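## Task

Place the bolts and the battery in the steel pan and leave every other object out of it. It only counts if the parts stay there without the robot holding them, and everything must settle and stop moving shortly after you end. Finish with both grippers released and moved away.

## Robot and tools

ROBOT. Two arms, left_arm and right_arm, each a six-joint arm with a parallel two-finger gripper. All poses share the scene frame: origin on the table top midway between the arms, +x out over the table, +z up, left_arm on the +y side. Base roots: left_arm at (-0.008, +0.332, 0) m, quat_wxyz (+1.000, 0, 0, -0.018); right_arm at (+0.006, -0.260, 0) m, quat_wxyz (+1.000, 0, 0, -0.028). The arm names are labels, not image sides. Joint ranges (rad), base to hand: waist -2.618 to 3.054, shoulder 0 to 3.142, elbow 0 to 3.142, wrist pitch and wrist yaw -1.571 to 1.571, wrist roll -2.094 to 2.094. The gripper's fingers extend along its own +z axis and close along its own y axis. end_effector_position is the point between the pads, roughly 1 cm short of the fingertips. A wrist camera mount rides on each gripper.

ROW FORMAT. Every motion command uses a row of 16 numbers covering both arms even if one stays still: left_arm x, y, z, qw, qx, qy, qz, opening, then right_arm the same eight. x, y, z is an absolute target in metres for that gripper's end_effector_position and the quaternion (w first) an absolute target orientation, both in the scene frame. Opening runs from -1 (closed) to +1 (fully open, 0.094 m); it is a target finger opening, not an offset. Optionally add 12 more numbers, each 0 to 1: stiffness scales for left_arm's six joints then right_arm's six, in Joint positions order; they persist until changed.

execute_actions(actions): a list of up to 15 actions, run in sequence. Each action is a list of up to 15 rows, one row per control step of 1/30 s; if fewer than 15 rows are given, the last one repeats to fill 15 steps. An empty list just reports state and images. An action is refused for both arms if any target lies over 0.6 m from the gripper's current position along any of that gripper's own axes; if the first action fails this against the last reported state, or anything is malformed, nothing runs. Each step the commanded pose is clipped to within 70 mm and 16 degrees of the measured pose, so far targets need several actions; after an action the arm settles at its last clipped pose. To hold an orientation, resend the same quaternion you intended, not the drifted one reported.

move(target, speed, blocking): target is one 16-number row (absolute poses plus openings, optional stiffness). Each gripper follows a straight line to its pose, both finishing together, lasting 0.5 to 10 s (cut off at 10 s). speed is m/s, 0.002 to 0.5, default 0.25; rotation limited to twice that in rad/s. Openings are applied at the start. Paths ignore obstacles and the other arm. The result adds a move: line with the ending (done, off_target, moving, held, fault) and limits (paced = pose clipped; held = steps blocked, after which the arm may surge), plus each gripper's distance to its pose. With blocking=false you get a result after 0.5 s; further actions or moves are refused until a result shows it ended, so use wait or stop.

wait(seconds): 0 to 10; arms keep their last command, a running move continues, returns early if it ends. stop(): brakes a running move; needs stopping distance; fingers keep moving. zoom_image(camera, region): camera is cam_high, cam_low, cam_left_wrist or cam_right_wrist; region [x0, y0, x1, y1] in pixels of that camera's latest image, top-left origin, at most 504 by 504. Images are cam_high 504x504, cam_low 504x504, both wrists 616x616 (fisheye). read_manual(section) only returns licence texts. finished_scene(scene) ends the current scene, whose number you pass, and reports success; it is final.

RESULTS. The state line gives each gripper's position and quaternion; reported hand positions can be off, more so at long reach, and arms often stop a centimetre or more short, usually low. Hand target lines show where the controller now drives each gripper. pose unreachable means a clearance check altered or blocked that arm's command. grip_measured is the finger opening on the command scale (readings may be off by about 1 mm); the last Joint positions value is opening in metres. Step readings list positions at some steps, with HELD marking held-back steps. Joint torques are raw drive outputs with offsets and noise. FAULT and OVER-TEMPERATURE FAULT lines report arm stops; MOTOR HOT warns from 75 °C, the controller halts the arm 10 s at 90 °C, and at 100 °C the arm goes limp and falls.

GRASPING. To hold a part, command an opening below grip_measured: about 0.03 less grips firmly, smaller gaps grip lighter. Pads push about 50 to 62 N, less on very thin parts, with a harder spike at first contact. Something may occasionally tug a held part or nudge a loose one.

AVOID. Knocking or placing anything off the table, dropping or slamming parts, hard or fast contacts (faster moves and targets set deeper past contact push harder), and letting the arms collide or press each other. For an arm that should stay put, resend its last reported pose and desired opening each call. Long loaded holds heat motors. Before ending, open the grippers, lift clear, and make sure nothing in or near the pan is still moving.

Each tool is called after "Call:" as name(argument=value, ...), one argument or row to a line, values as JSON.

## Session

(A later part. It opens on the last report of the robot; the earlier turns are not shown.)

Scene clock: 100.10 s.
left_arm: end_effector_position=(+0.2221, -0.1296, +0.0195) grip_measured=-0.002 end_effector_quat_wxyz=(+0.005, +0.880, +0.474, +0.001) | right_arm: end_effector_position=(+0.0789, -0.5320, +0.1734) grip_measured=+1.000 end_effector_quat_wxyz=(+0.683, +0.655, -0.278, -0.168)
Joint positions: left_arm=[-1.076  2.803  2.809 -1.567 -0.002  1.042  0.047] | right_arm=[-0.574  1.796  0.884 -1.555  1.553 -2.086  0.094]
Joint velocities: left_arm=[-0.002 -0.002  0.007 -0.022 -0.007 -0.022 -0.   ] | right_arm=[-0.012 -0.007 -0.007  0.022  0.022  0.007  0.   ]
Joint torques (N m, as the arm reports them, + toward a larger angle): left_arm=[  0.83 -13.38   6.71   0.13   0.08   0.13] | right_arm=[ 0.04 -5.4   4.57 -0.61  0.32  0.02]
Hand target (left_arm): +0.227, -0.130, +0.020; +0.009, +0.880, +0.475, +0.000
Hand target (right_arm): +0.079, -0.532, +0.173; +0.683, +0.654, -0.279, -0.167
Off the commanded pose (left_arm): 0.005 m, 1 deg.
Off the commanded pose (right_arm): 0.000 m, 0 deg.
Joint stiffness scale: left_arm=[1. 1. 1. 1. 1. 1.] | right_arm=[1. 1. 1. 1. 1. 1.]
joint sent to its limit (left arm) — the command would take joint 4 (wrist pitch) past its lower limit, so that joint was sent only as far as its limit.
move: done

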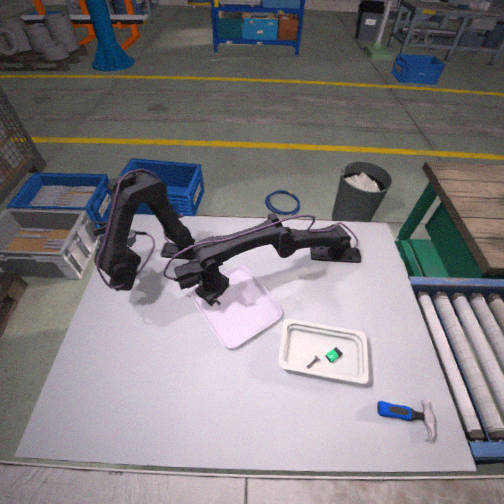

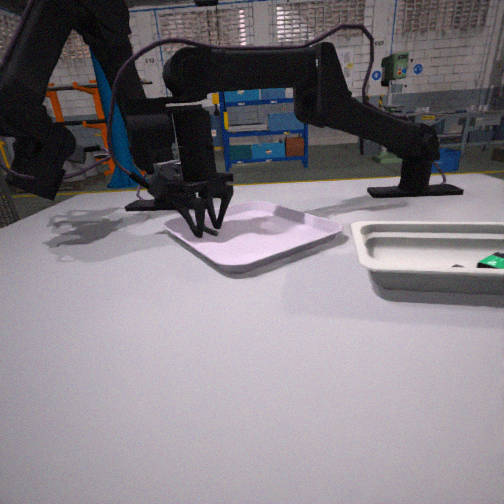

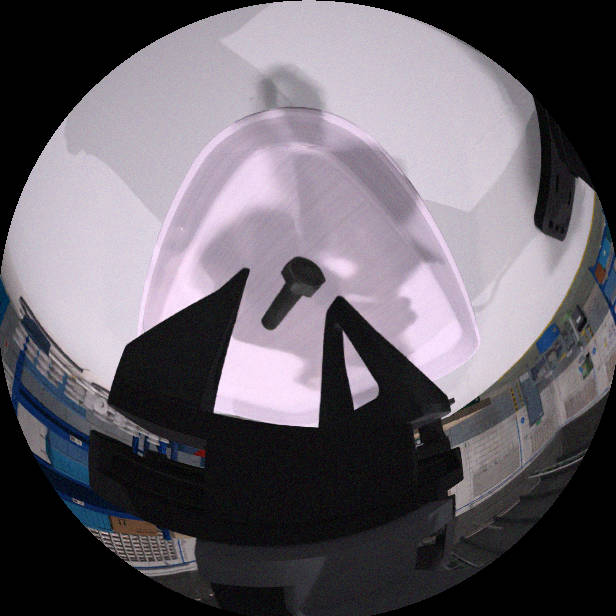

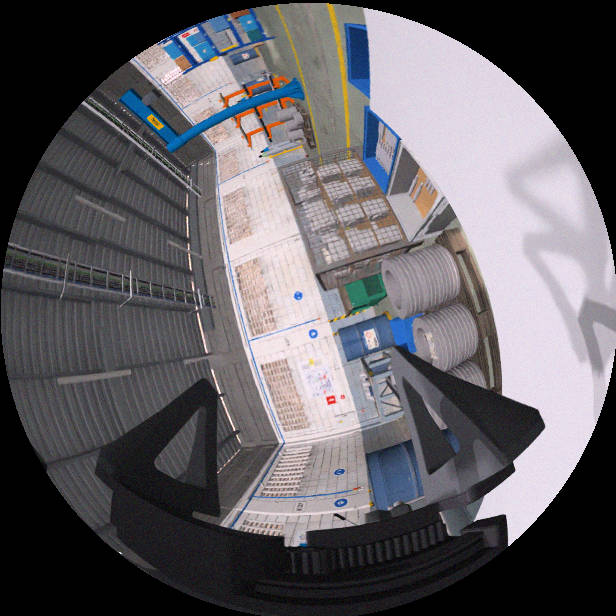

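Call:
move(
  target=[0.227,-0.13,0.02,0,0.88,0.475,0,-0.97, 0.079,-0.5321,0.1733,0.683,0.654,-0.279,-0.167,1],
  speed=0.06,
)

Call:
move(
  target=[0.235,-0.10,0.11,0,0.88,0.475,0,-0.97, 0.079,-0.5321,0.1733,0.683,0.654,-0.279,-0.167,1],
  speed=0.2,
)

Call:
move(
  target=[0.40,0.17,0.10,0,0.5,0.866,0,-0.97, 0.079,-0.5321,0.1733,0.683,0.654,-0.279,-0.167,1],
  speed=0.3,
)

Call:
move(
  target=[0.40,0.17,0.032,0,0.5,0.866,0,-0.97, 0.079,-0.5321,0.1733,0.683,0.654,-0.279,-0.167,1],
  speed=0.1,
)

Call:
move(
  target=[0.40,0.17,0.032,0,0.5,0.866,0,-0.2, 0.079,-0.5321,0.1733,0.683,0.654,-0.279,-0.167,1],
)

Call:
move(
  target=[0.40,0.17,0.11,0,0.5,0.866,0,-0.2, 0.079,-0.5321,0.1733,0.683,0.654,-0.279,-0.167,1],
  speed=0.2,
)

Call:
move(
  target=[0.22,0.22,0.14,0,0.5,0.866,0,-0.2, 0.079,-0.5321,0.1733,0.683,0.654,-0.279,-0.167,1],
  speed=0.3,
)

Scene clock: 109.53 s.
left_arm: end_effector_position=(+0.2227, -0.1293, +0.0195) grip_measured=-0.863 end_effector_quat_wxyz=(+0.005, +0.881, +0.474, +0.003) | right_arm: end_effector_position=(+0.0789, -0.5320, +0.1734) grip_measured=+1.000 end_effector_quat_wxyz=(+0.683, +0.655, -0.278, -0.168)
Joint positions: left_arm=[-1.076  2.803  2.809 -1.567 -0.006  1.043  0.006] | right_arm=[-0.574  1.796  0.884 -1.555  1.553 -2.086  0.094]
Joint velocities: left_arm=[ 0.002 -0.017  0.007  0.022  0.081  0.007 -0.001] | right_arm=[-0.002 -0.017  0.022  0.051 -0.051 -0.022  0.   ]
Joint torques (N m, as the arm reports them, + toward a larger angle): left_arm=[  0.73 -13.44   6.69   0.09   0.06   0.13] | right_arm=[ 0.05 -5.39  4.58 -0.62  0.32  0.02]
Hand target (left_arm): +0.227, -0.129, +0.020; +0.009, +0.880, +0.475, -0.000
Hand target (right_arm): +0.079, -0.532, +0.173; +0.683, +0.654, -0.279, -0.167
Off the commanded pose (left_arm): 0.004 m, 1 deg.
Off the commanded pose (right_arm): 0.000 m, 0 deg.
Joint stiffness scale: left_arm=[1. 1. 1. 1. 1. 1.] | right_arm=[1. 1. 1. 1. 1. 1.]
joint sent to its limit (left arm) — the command would take joint 4 (wrist pitch) past its lower limit, so that joint was sent only as far as its limit.
move: done

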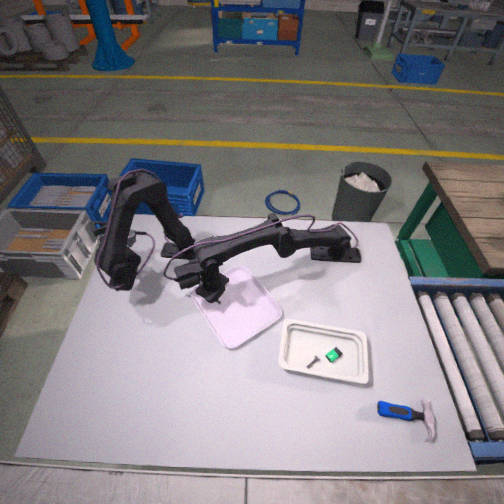

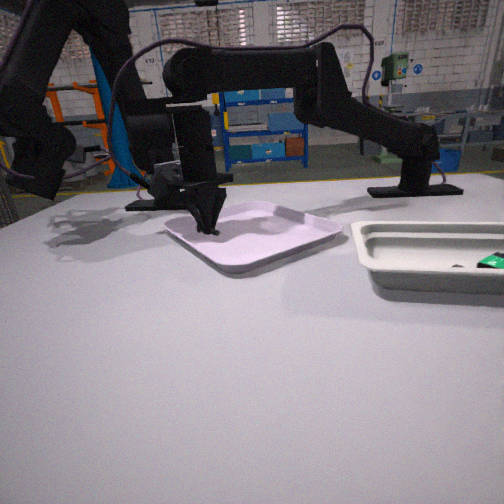

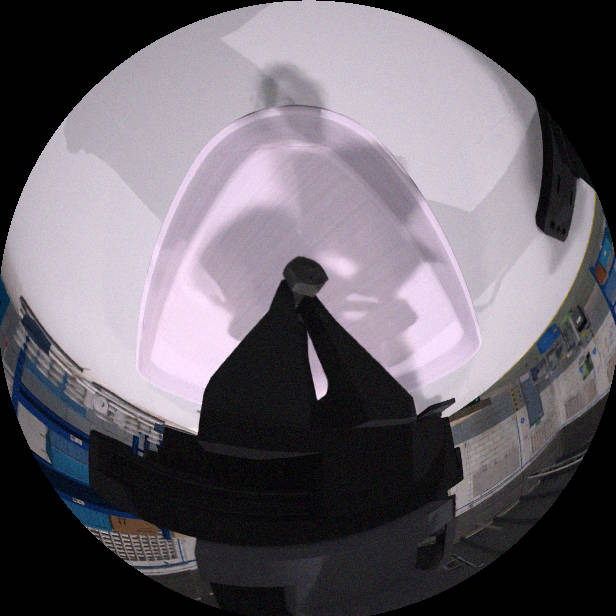

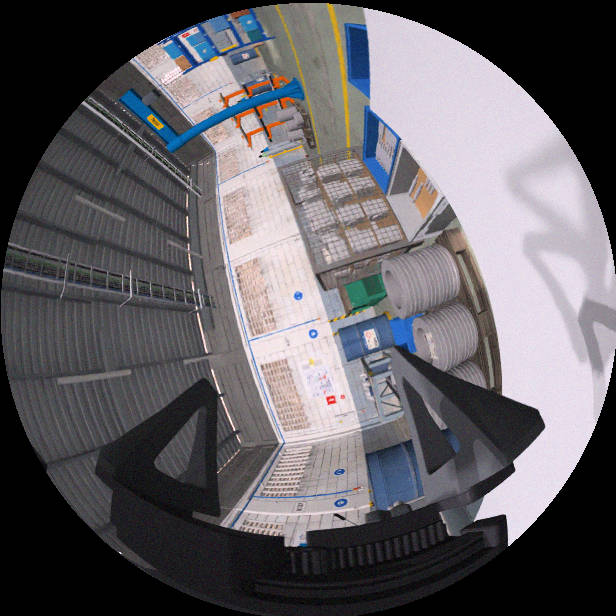

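Scene clock: 110.60 s.
left_arm: end_effector_position=(+0.2358, -0.1008, +0.1086) grip_measured=-0.863 end_effector_quat_wxyz=(+0.049, +0.878, +0.477, +0.004) | right_arm: end_effector_position=(+0.0789, -0.5320, +0.1734) grip_measured=+1.000 end_effector_quat_wxyz=(+0.683, +0.655, -0.278, -0.168)
Joint positions: left_arm=[-1.027  2.518  2.613 -1.567 -0.006  1.084  0.006] | right_arm=[-0.574  1.796  0.884 -1.555  1.553 -2.086  0.094]
Joint velocities: left_arm=[-0.002 -0.017 -0.007 -0.007 -0.051  0.007 -0.   ] | right_arm=[ 0.012  0.007 -0.012 -0.007  0.066  0.037  0.   ]
Joint torques (N m, as the arm reports them, + toward a larger angle): left_arm=[  0.2  -13.55   4.91   0.31   0.04   0.08] | right_arm=[ 0.04 -5.39  4.58 -0.61  0.32  0.02]
Hand target (left_arm): +0.234, -0.099, +0.110; +0.047, +0.879, +0.474, +0.001
Hand target (right_arm): +0.079, -0.532, +0.173; +0.683, +0.654, -0.279, -0.167
Off the commanded pose (left_arm): 0.002 m, 6 deg.
Off the commanded pose (right_arm): 0.000 m, 0 deg.
Joint stiffness scale: left_arm=[1. 1. 1. 1. 1. 1.] | right_arm=[1. 1. 1. 1. 1. 1.]
joint sent to its limit (left arm) — the command would take joint 4 (wrist pitch) past its lower limit, so that joint was sent only as far as its limit.
move: off_target (left_arm)

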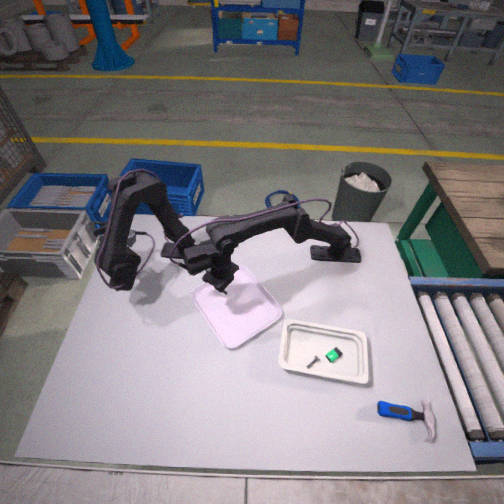

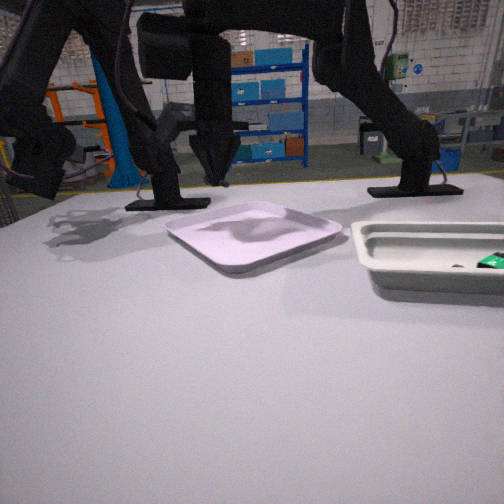

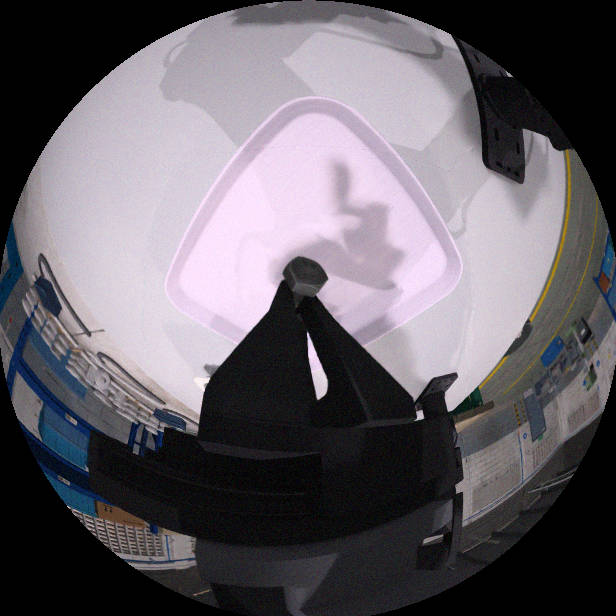

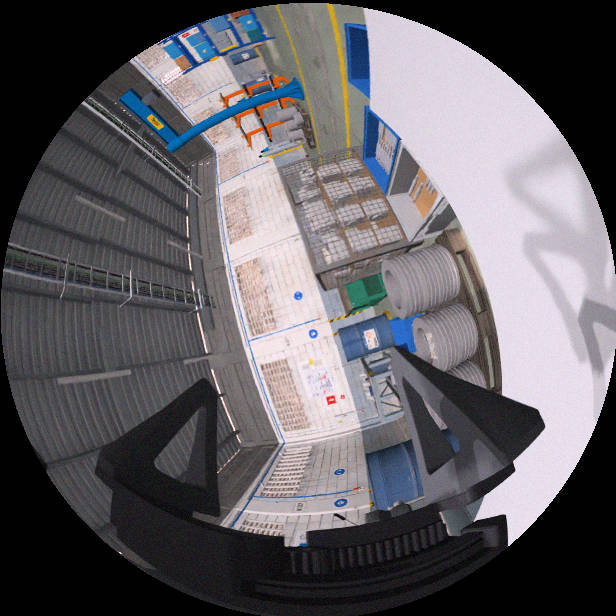

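Scene clock: 112.93 s.
left_arm: end_effector_position=(+0.3961, +0.1766, +0.0916) grip_measured=-0.863 end_effector_quat_wxyz=(-0.009, +0.501, +0.865, +0.005) | right_arm: end_effector_position=(+0.0789, -0.5320, +0.1734) grip_measured=+1.000 end_effector_quat_wxyz=(+0.683, +0.655, -0.278, -0.168)
Joint positions: left_arm=[-0.34   2.247  2.068 -1.407 -0.013  0.674  0.006] | right_arm=[-0.574  1.796  0.884 -1.555  1.553 -2.086  0.094]
Joint velocities: left_arm=[-0.002 -0.002  0.017 -0.007  0.022 -0.007 -0.001] | right_arm=[-0.007  0.042 -0.007  0.007 -0.007  0.037  0.   ]
Joint torques (N m, as the arm reports them, + toward a larger angle): left_arm=[ -0.55 -11.43   7.84  -0.02   0.06  -0.03] | right_arm=[ 0.04 -5.4   4.58 -0.61  0.32  0.03]
Hand target (left_arm): +0.399, +0.172, +0.100; +0.002, +0.500, +0.866, +0.005
Hand target (right_arm): +0.079, -0.532, +0.173; +0.683, +0.654, -0.279, -0.167
Off the commanded pose (left_arm): 0.011 m, 1 deg.
Off the commanded pose (right_arm): 0.000 m, 0 deg.
Joint stiffness scale: left_arm=[1. 1. 1. 1. 1. 1.] | right_arm=[1. 1. 1. 1. 1. 1.]
move: off_target (left_arm)

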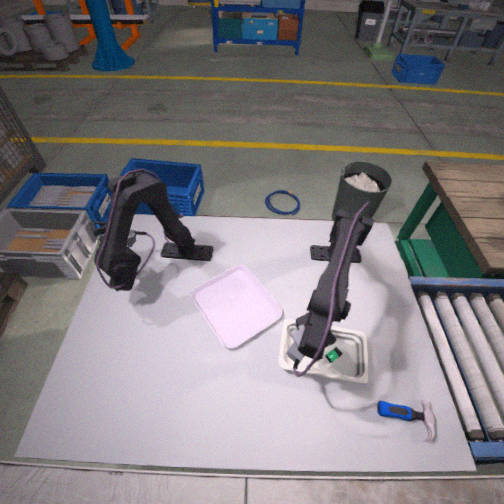

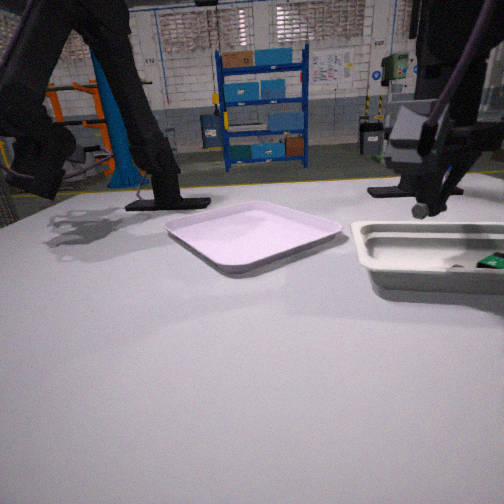

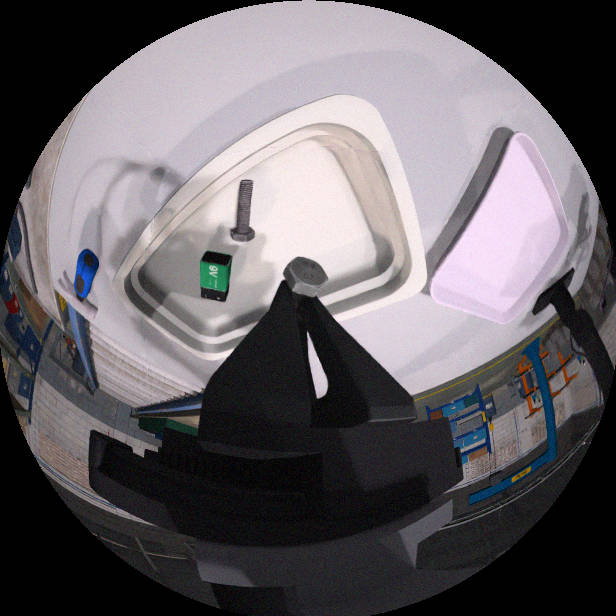

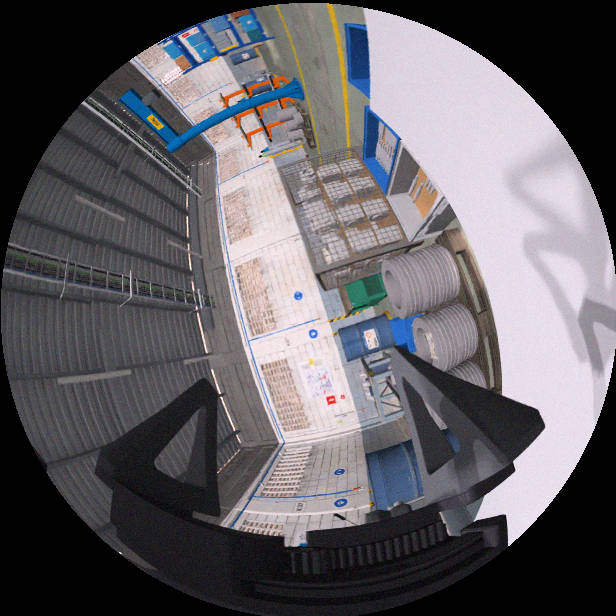

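Scene clock: 114.10 s.
left_arm: end_effector_position=(+0.3988, +0.1748, +0.0314) grip_measured=-0.863 end_effector_quat_wxyz=(-0.011, +0.501, +0.866, +0.003) | right_arm: end_effector_position=(+0.0789, -0.5320, +0.1734) grip_measured=+1.000 end_effector_quat_wxyz=(+0.683, +0.655, -0.278, -0.168)
Joint positions: left_arm=[-0.34   2.28   1.884 -1.195 -0.01   0.673  0.006] | right_arm=[-0.574  1.796  0.884 -1.555  1.553 -2.086  0.094]
Joint velocities: left_arm=[-0.002  0.007 -0.007  0.007 -0.081 -0.081  0.001] | right_arm=[-0.012 -0.017 -0.002 -0.007 -0.022 -0.051  0.   ]
Joint torques (N m, as the arm reports them, + toward a larger angle): left_arm=[ -0.41 -12.28   5.08   0.27   0.1   -0.03] | right_arm=[ 0.04 -5.39  4.58 -0.62  0.32  0.02]
Hand target (left_arm): +0.401, +0.170, +0.032; -0.000, +0.500, +0.866, -0.000
Hand target (right_arm): +0.079, -0.532, +0.173; +0.683, +0.654, -0.279, -0.167
Off the commanded pose (left_arm): 0.005 m, 1 deg.
Off the commanded pose (right_arm): 0.000 m, 0 deg.
Joint stiffness scale: left_arm=[1. 1. 1. 1. 1. 1.] | right_arm=[1. 1. 1. 1. 1. 1.]
move: done

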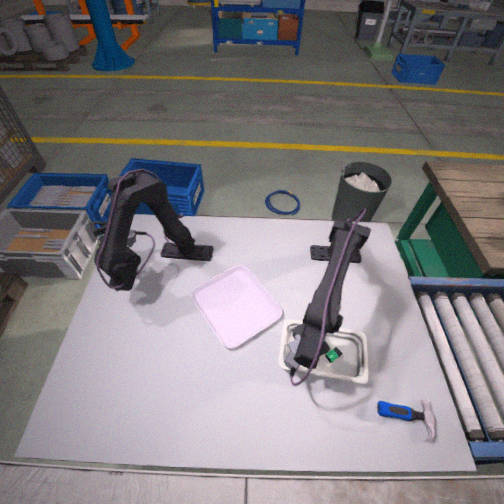

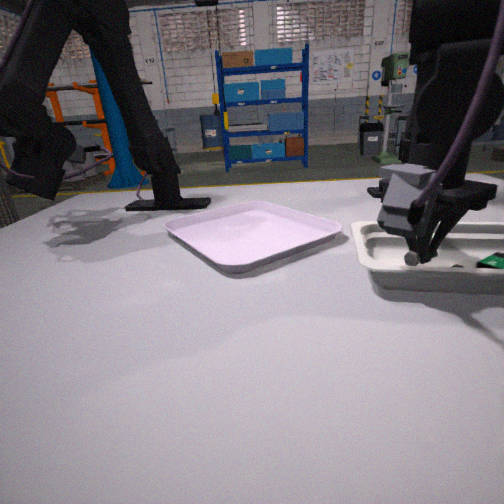

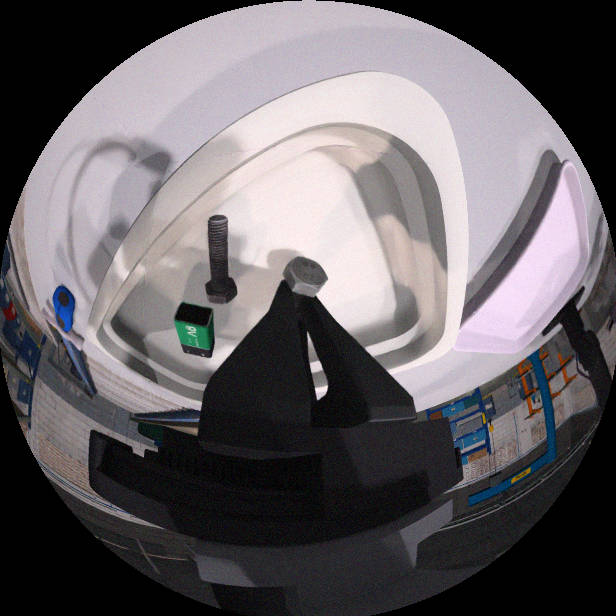

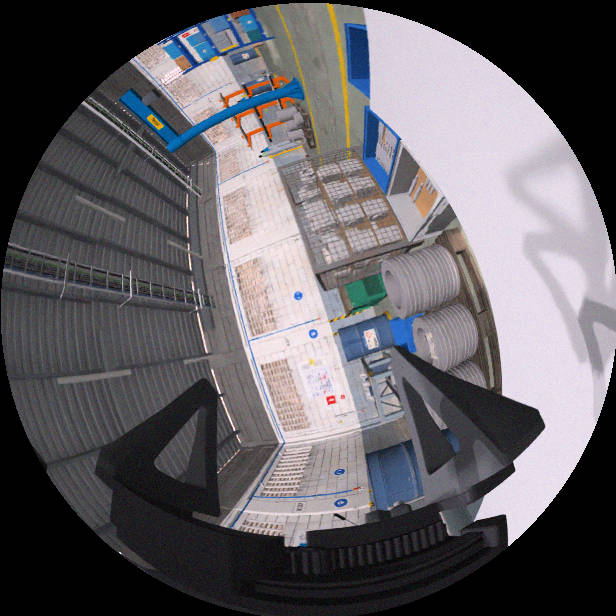

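Scene clock: 114.80 s.
left_arm: end_effector_position=(+0.3994, +0.1746, +0.0313) grip_measured=-0.203 end_effector_quat_wxyz=(-0.009, +0.501, +0.866, +0.003) | right_arm: end_effector_position=(+0.0789, -0.5320, +0.1734) grip_measured=+1.000 end_effector_quat_wxyz=(+0.683, +0.655, -0.278, -0.168)
Joint positions: left_arm=[-0.34   2.28   1.884 -1.192 -0.01   0.673  0.037] | right_arm=[-0.574  1.796  0.884 -1.555  1.553 -2.086  0.094]
Joint velocities: left_arm=[-0.012 -0.002 -0.002  0.037 -0.022 -0.051  0.   ] | right_arm=[ 0.007 -0.012  0.012 -0.066 -0.022 -0.022  0.   ]
Joint torques (N m, as the arm reports them, + toward a larger angle): left_arm=[ -0.41 -12.44   4.5    0.28   0.1   -0.03] | right_arm=[ 0.04 -5.39  4.57 -0.61  0.32  0.02]
Hand target (left_arm): +0.400, +0.170, +0.032; -0.000, +0.500, +0.866, -0.000
Hand target (right_arm): +0.079, -0.532, +0.173; +0.683, +0.654, -0.279, -0.167
Off the commanded pose (left_arm): 0.005 m, 1 deg.
Off the commanded pose (right_arm): 0.000 m, 0 deg.
Joint stiffness scale: left_arm=[1. 1. 1. 1. 1. 1.] | right_arm=[1. 1. 1. 1. 1. 1.]
move: done

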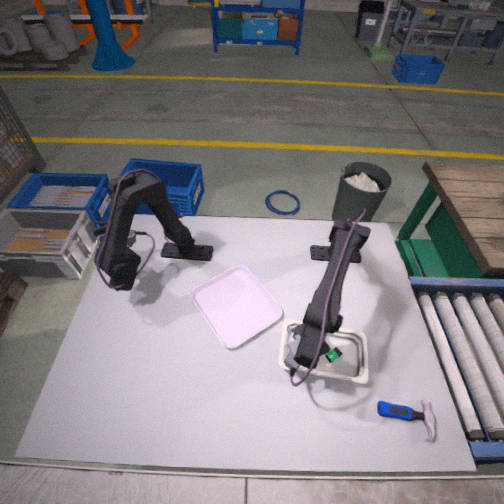

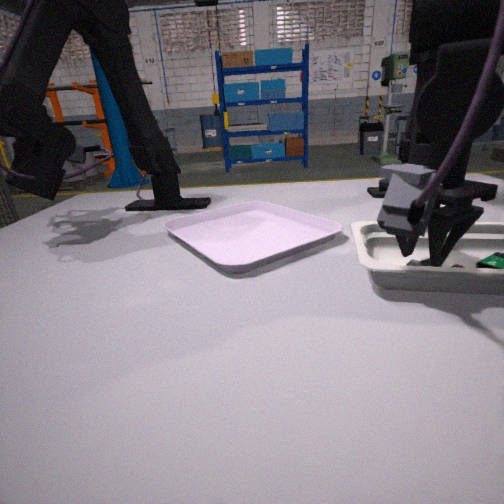

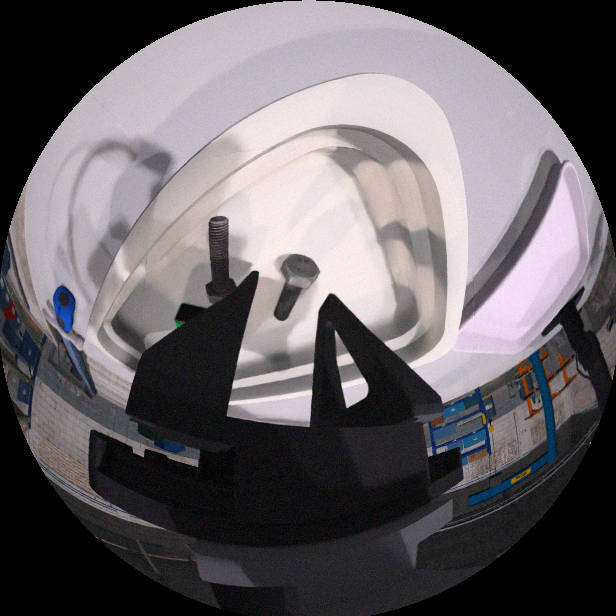

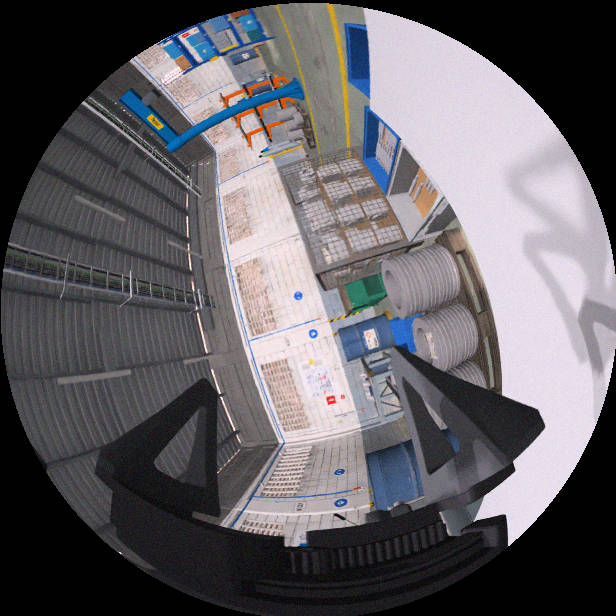

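Scene clock: 115.93 s.
left_arm: end_effector_position=(+0.3969, +0.1755, +0.0996) grip_measured=-0.203 end_effector_quat_wxyz=(-0.013, +0.501, +0.866, +0.003) | right_arm: end_effector_position=(+0.0789, -0.5320, +0.1734) grip_measured=+1.000 end_effector_quat_wxyz=(+0.683, +0.655, -0.278, -0.168)
Joint positions: left_arm=[-0.34   2.269  2.136 -1.464 -0.009  0.673  0.037] | right_arm=[-0.574  1.796  0.884 -1.555  1.553 -2.086  0.094]
Joint velocities: left_arm=[-0.017  0.017 -0.007 -0.022 -0.022 -0.007 -0.001] | right_arm=[-0.017  0.002 -0.007 -0.022 -0.051  0.007  0.   ]
Joint torques (N m, as the arm reports them, + toward a larger angle): left_arm=[ -0.43 -12.3    7.31  -0.04   0.1   -0.04] | right_arm=[ 0.04 -5.41  4.57 -0.61  0.32  0.02]
Hand target (left_arm): +0.399, +0.170, +0.110; +0.000, +0.500, +0.866, -0.000
Hand target (right_arm): +0.079, -0.532, +0.173; +0.683, +0.654, -0.279, -0.167
Off the commanded pose (left_arm): 0.012 m, 2 deg.
Off the commanded pose (right_arm): 0.000 m, 0 deg.
Joint stiffness scale: left_arm=[1. 1. 1. 1. 1. 1.] | right_arm=[1. 1. 1. 1. 1. 1.]
move: off_target (left_arm)

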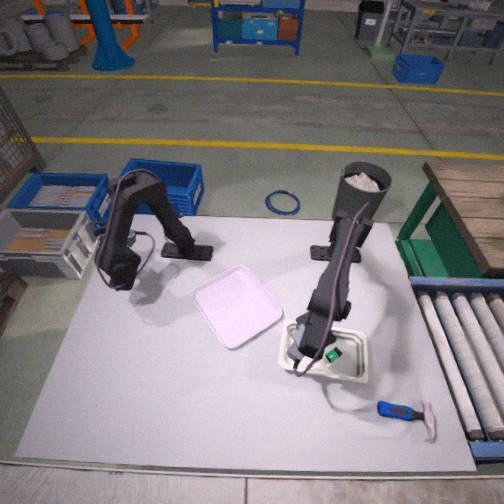

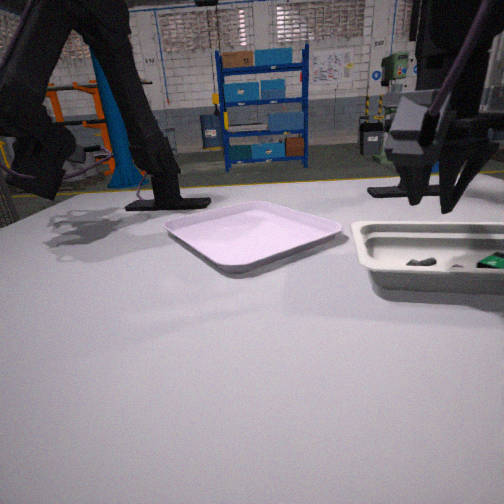

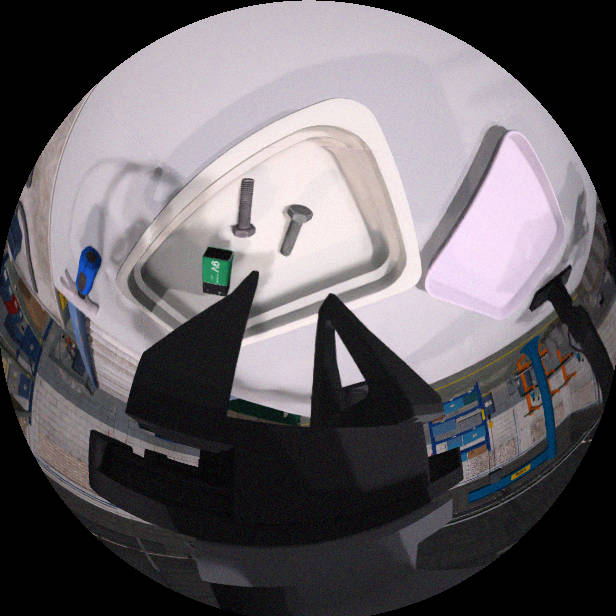

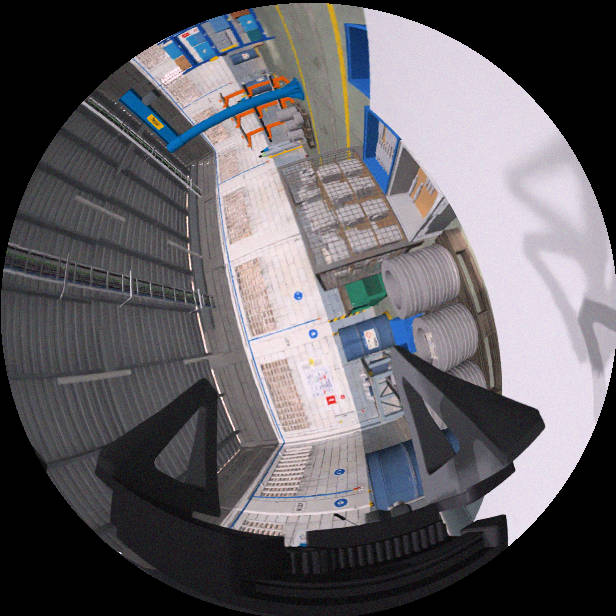

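Scene clock: 117.03 s.
left_arm: end_effector_position=(+0.2207, +0.2209, +0.1400) grip_measured=-0.203 end_effector_quat_wxyz=(-0.009, +0.501, +0.865, +0.002) | right_arm: end_effector_position=(+0.0789, -0.5320, +0.1734) grip_measured=+1.000 end_effector_quat_wxyz=(+0.683, +0.655, -0.278, -0.168)
Joint positions: left_arm=[-0.425  1.52   1.304 -1.372 -0.005  0.59   0.037] | right_arm=[-0.574  1.796  0.884 -1.555  1.553 -2.086  0.094]
Joint velocities: left_arm=[-0.012 -0.027  0.017  0.007  0.022 -0.037 -0.   ] | right_arm=[ 0.002 -0.032 -0.002  0.051  0.022 -0.007  0.   ]
Joint torques (N m, as the arm reports them, + toward a larger angle): left_arm=[-0.55 -6.38  4.15  0.29  0.08 -0.07] | right_arm=[ 0.05 -5.39  4.58 -0.61  0.32  0.02]
Hand target (left_arm): +0.220, +0.218, +0.140; -0.000, +0.500, +0.866, -0.001
Hand target (right_arm): +0.079, -0.532, +0.173; +0.683, +0.654, -0.279, -0.167
Off the commanded pose (left_arm): 0.001 m, 1 deg.
Off the commanded pose (right_arm): 0.000 m, 0 deg.
Joint stiffness scale: left_arm=[1. 1. 1. 1. 1. 1.] | right_arm=[1. 1. 1. 1. 1. 1.]
move: done

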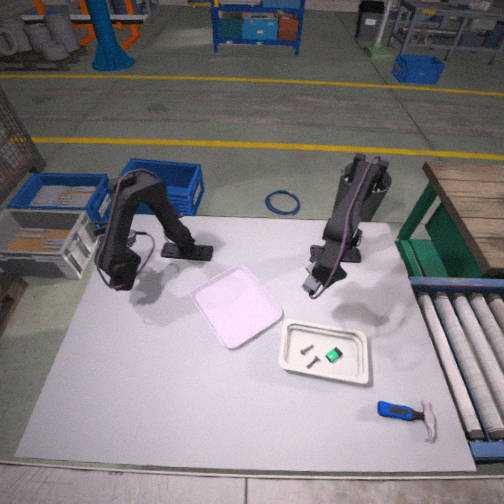

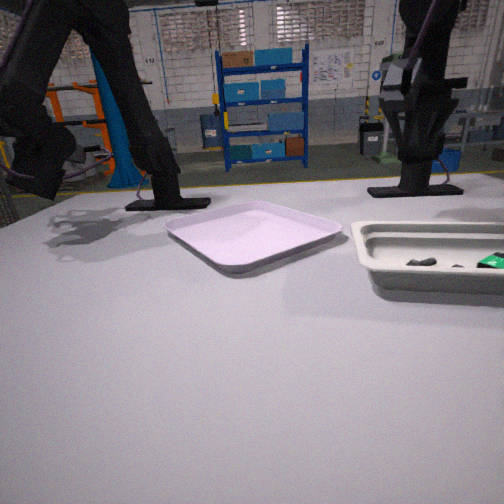

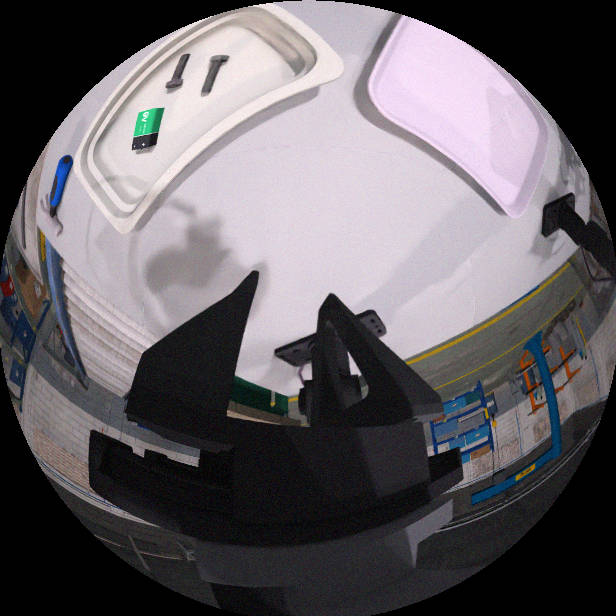

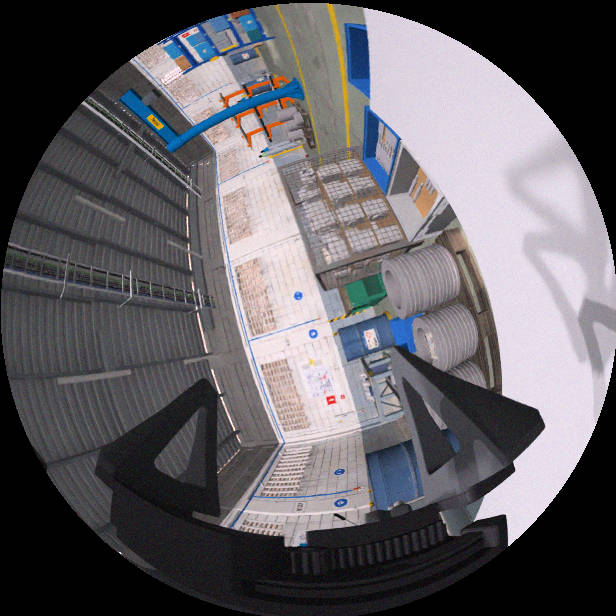

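Call:
finished_scene(
  scene=2,
)

The scene is finished: the task was done.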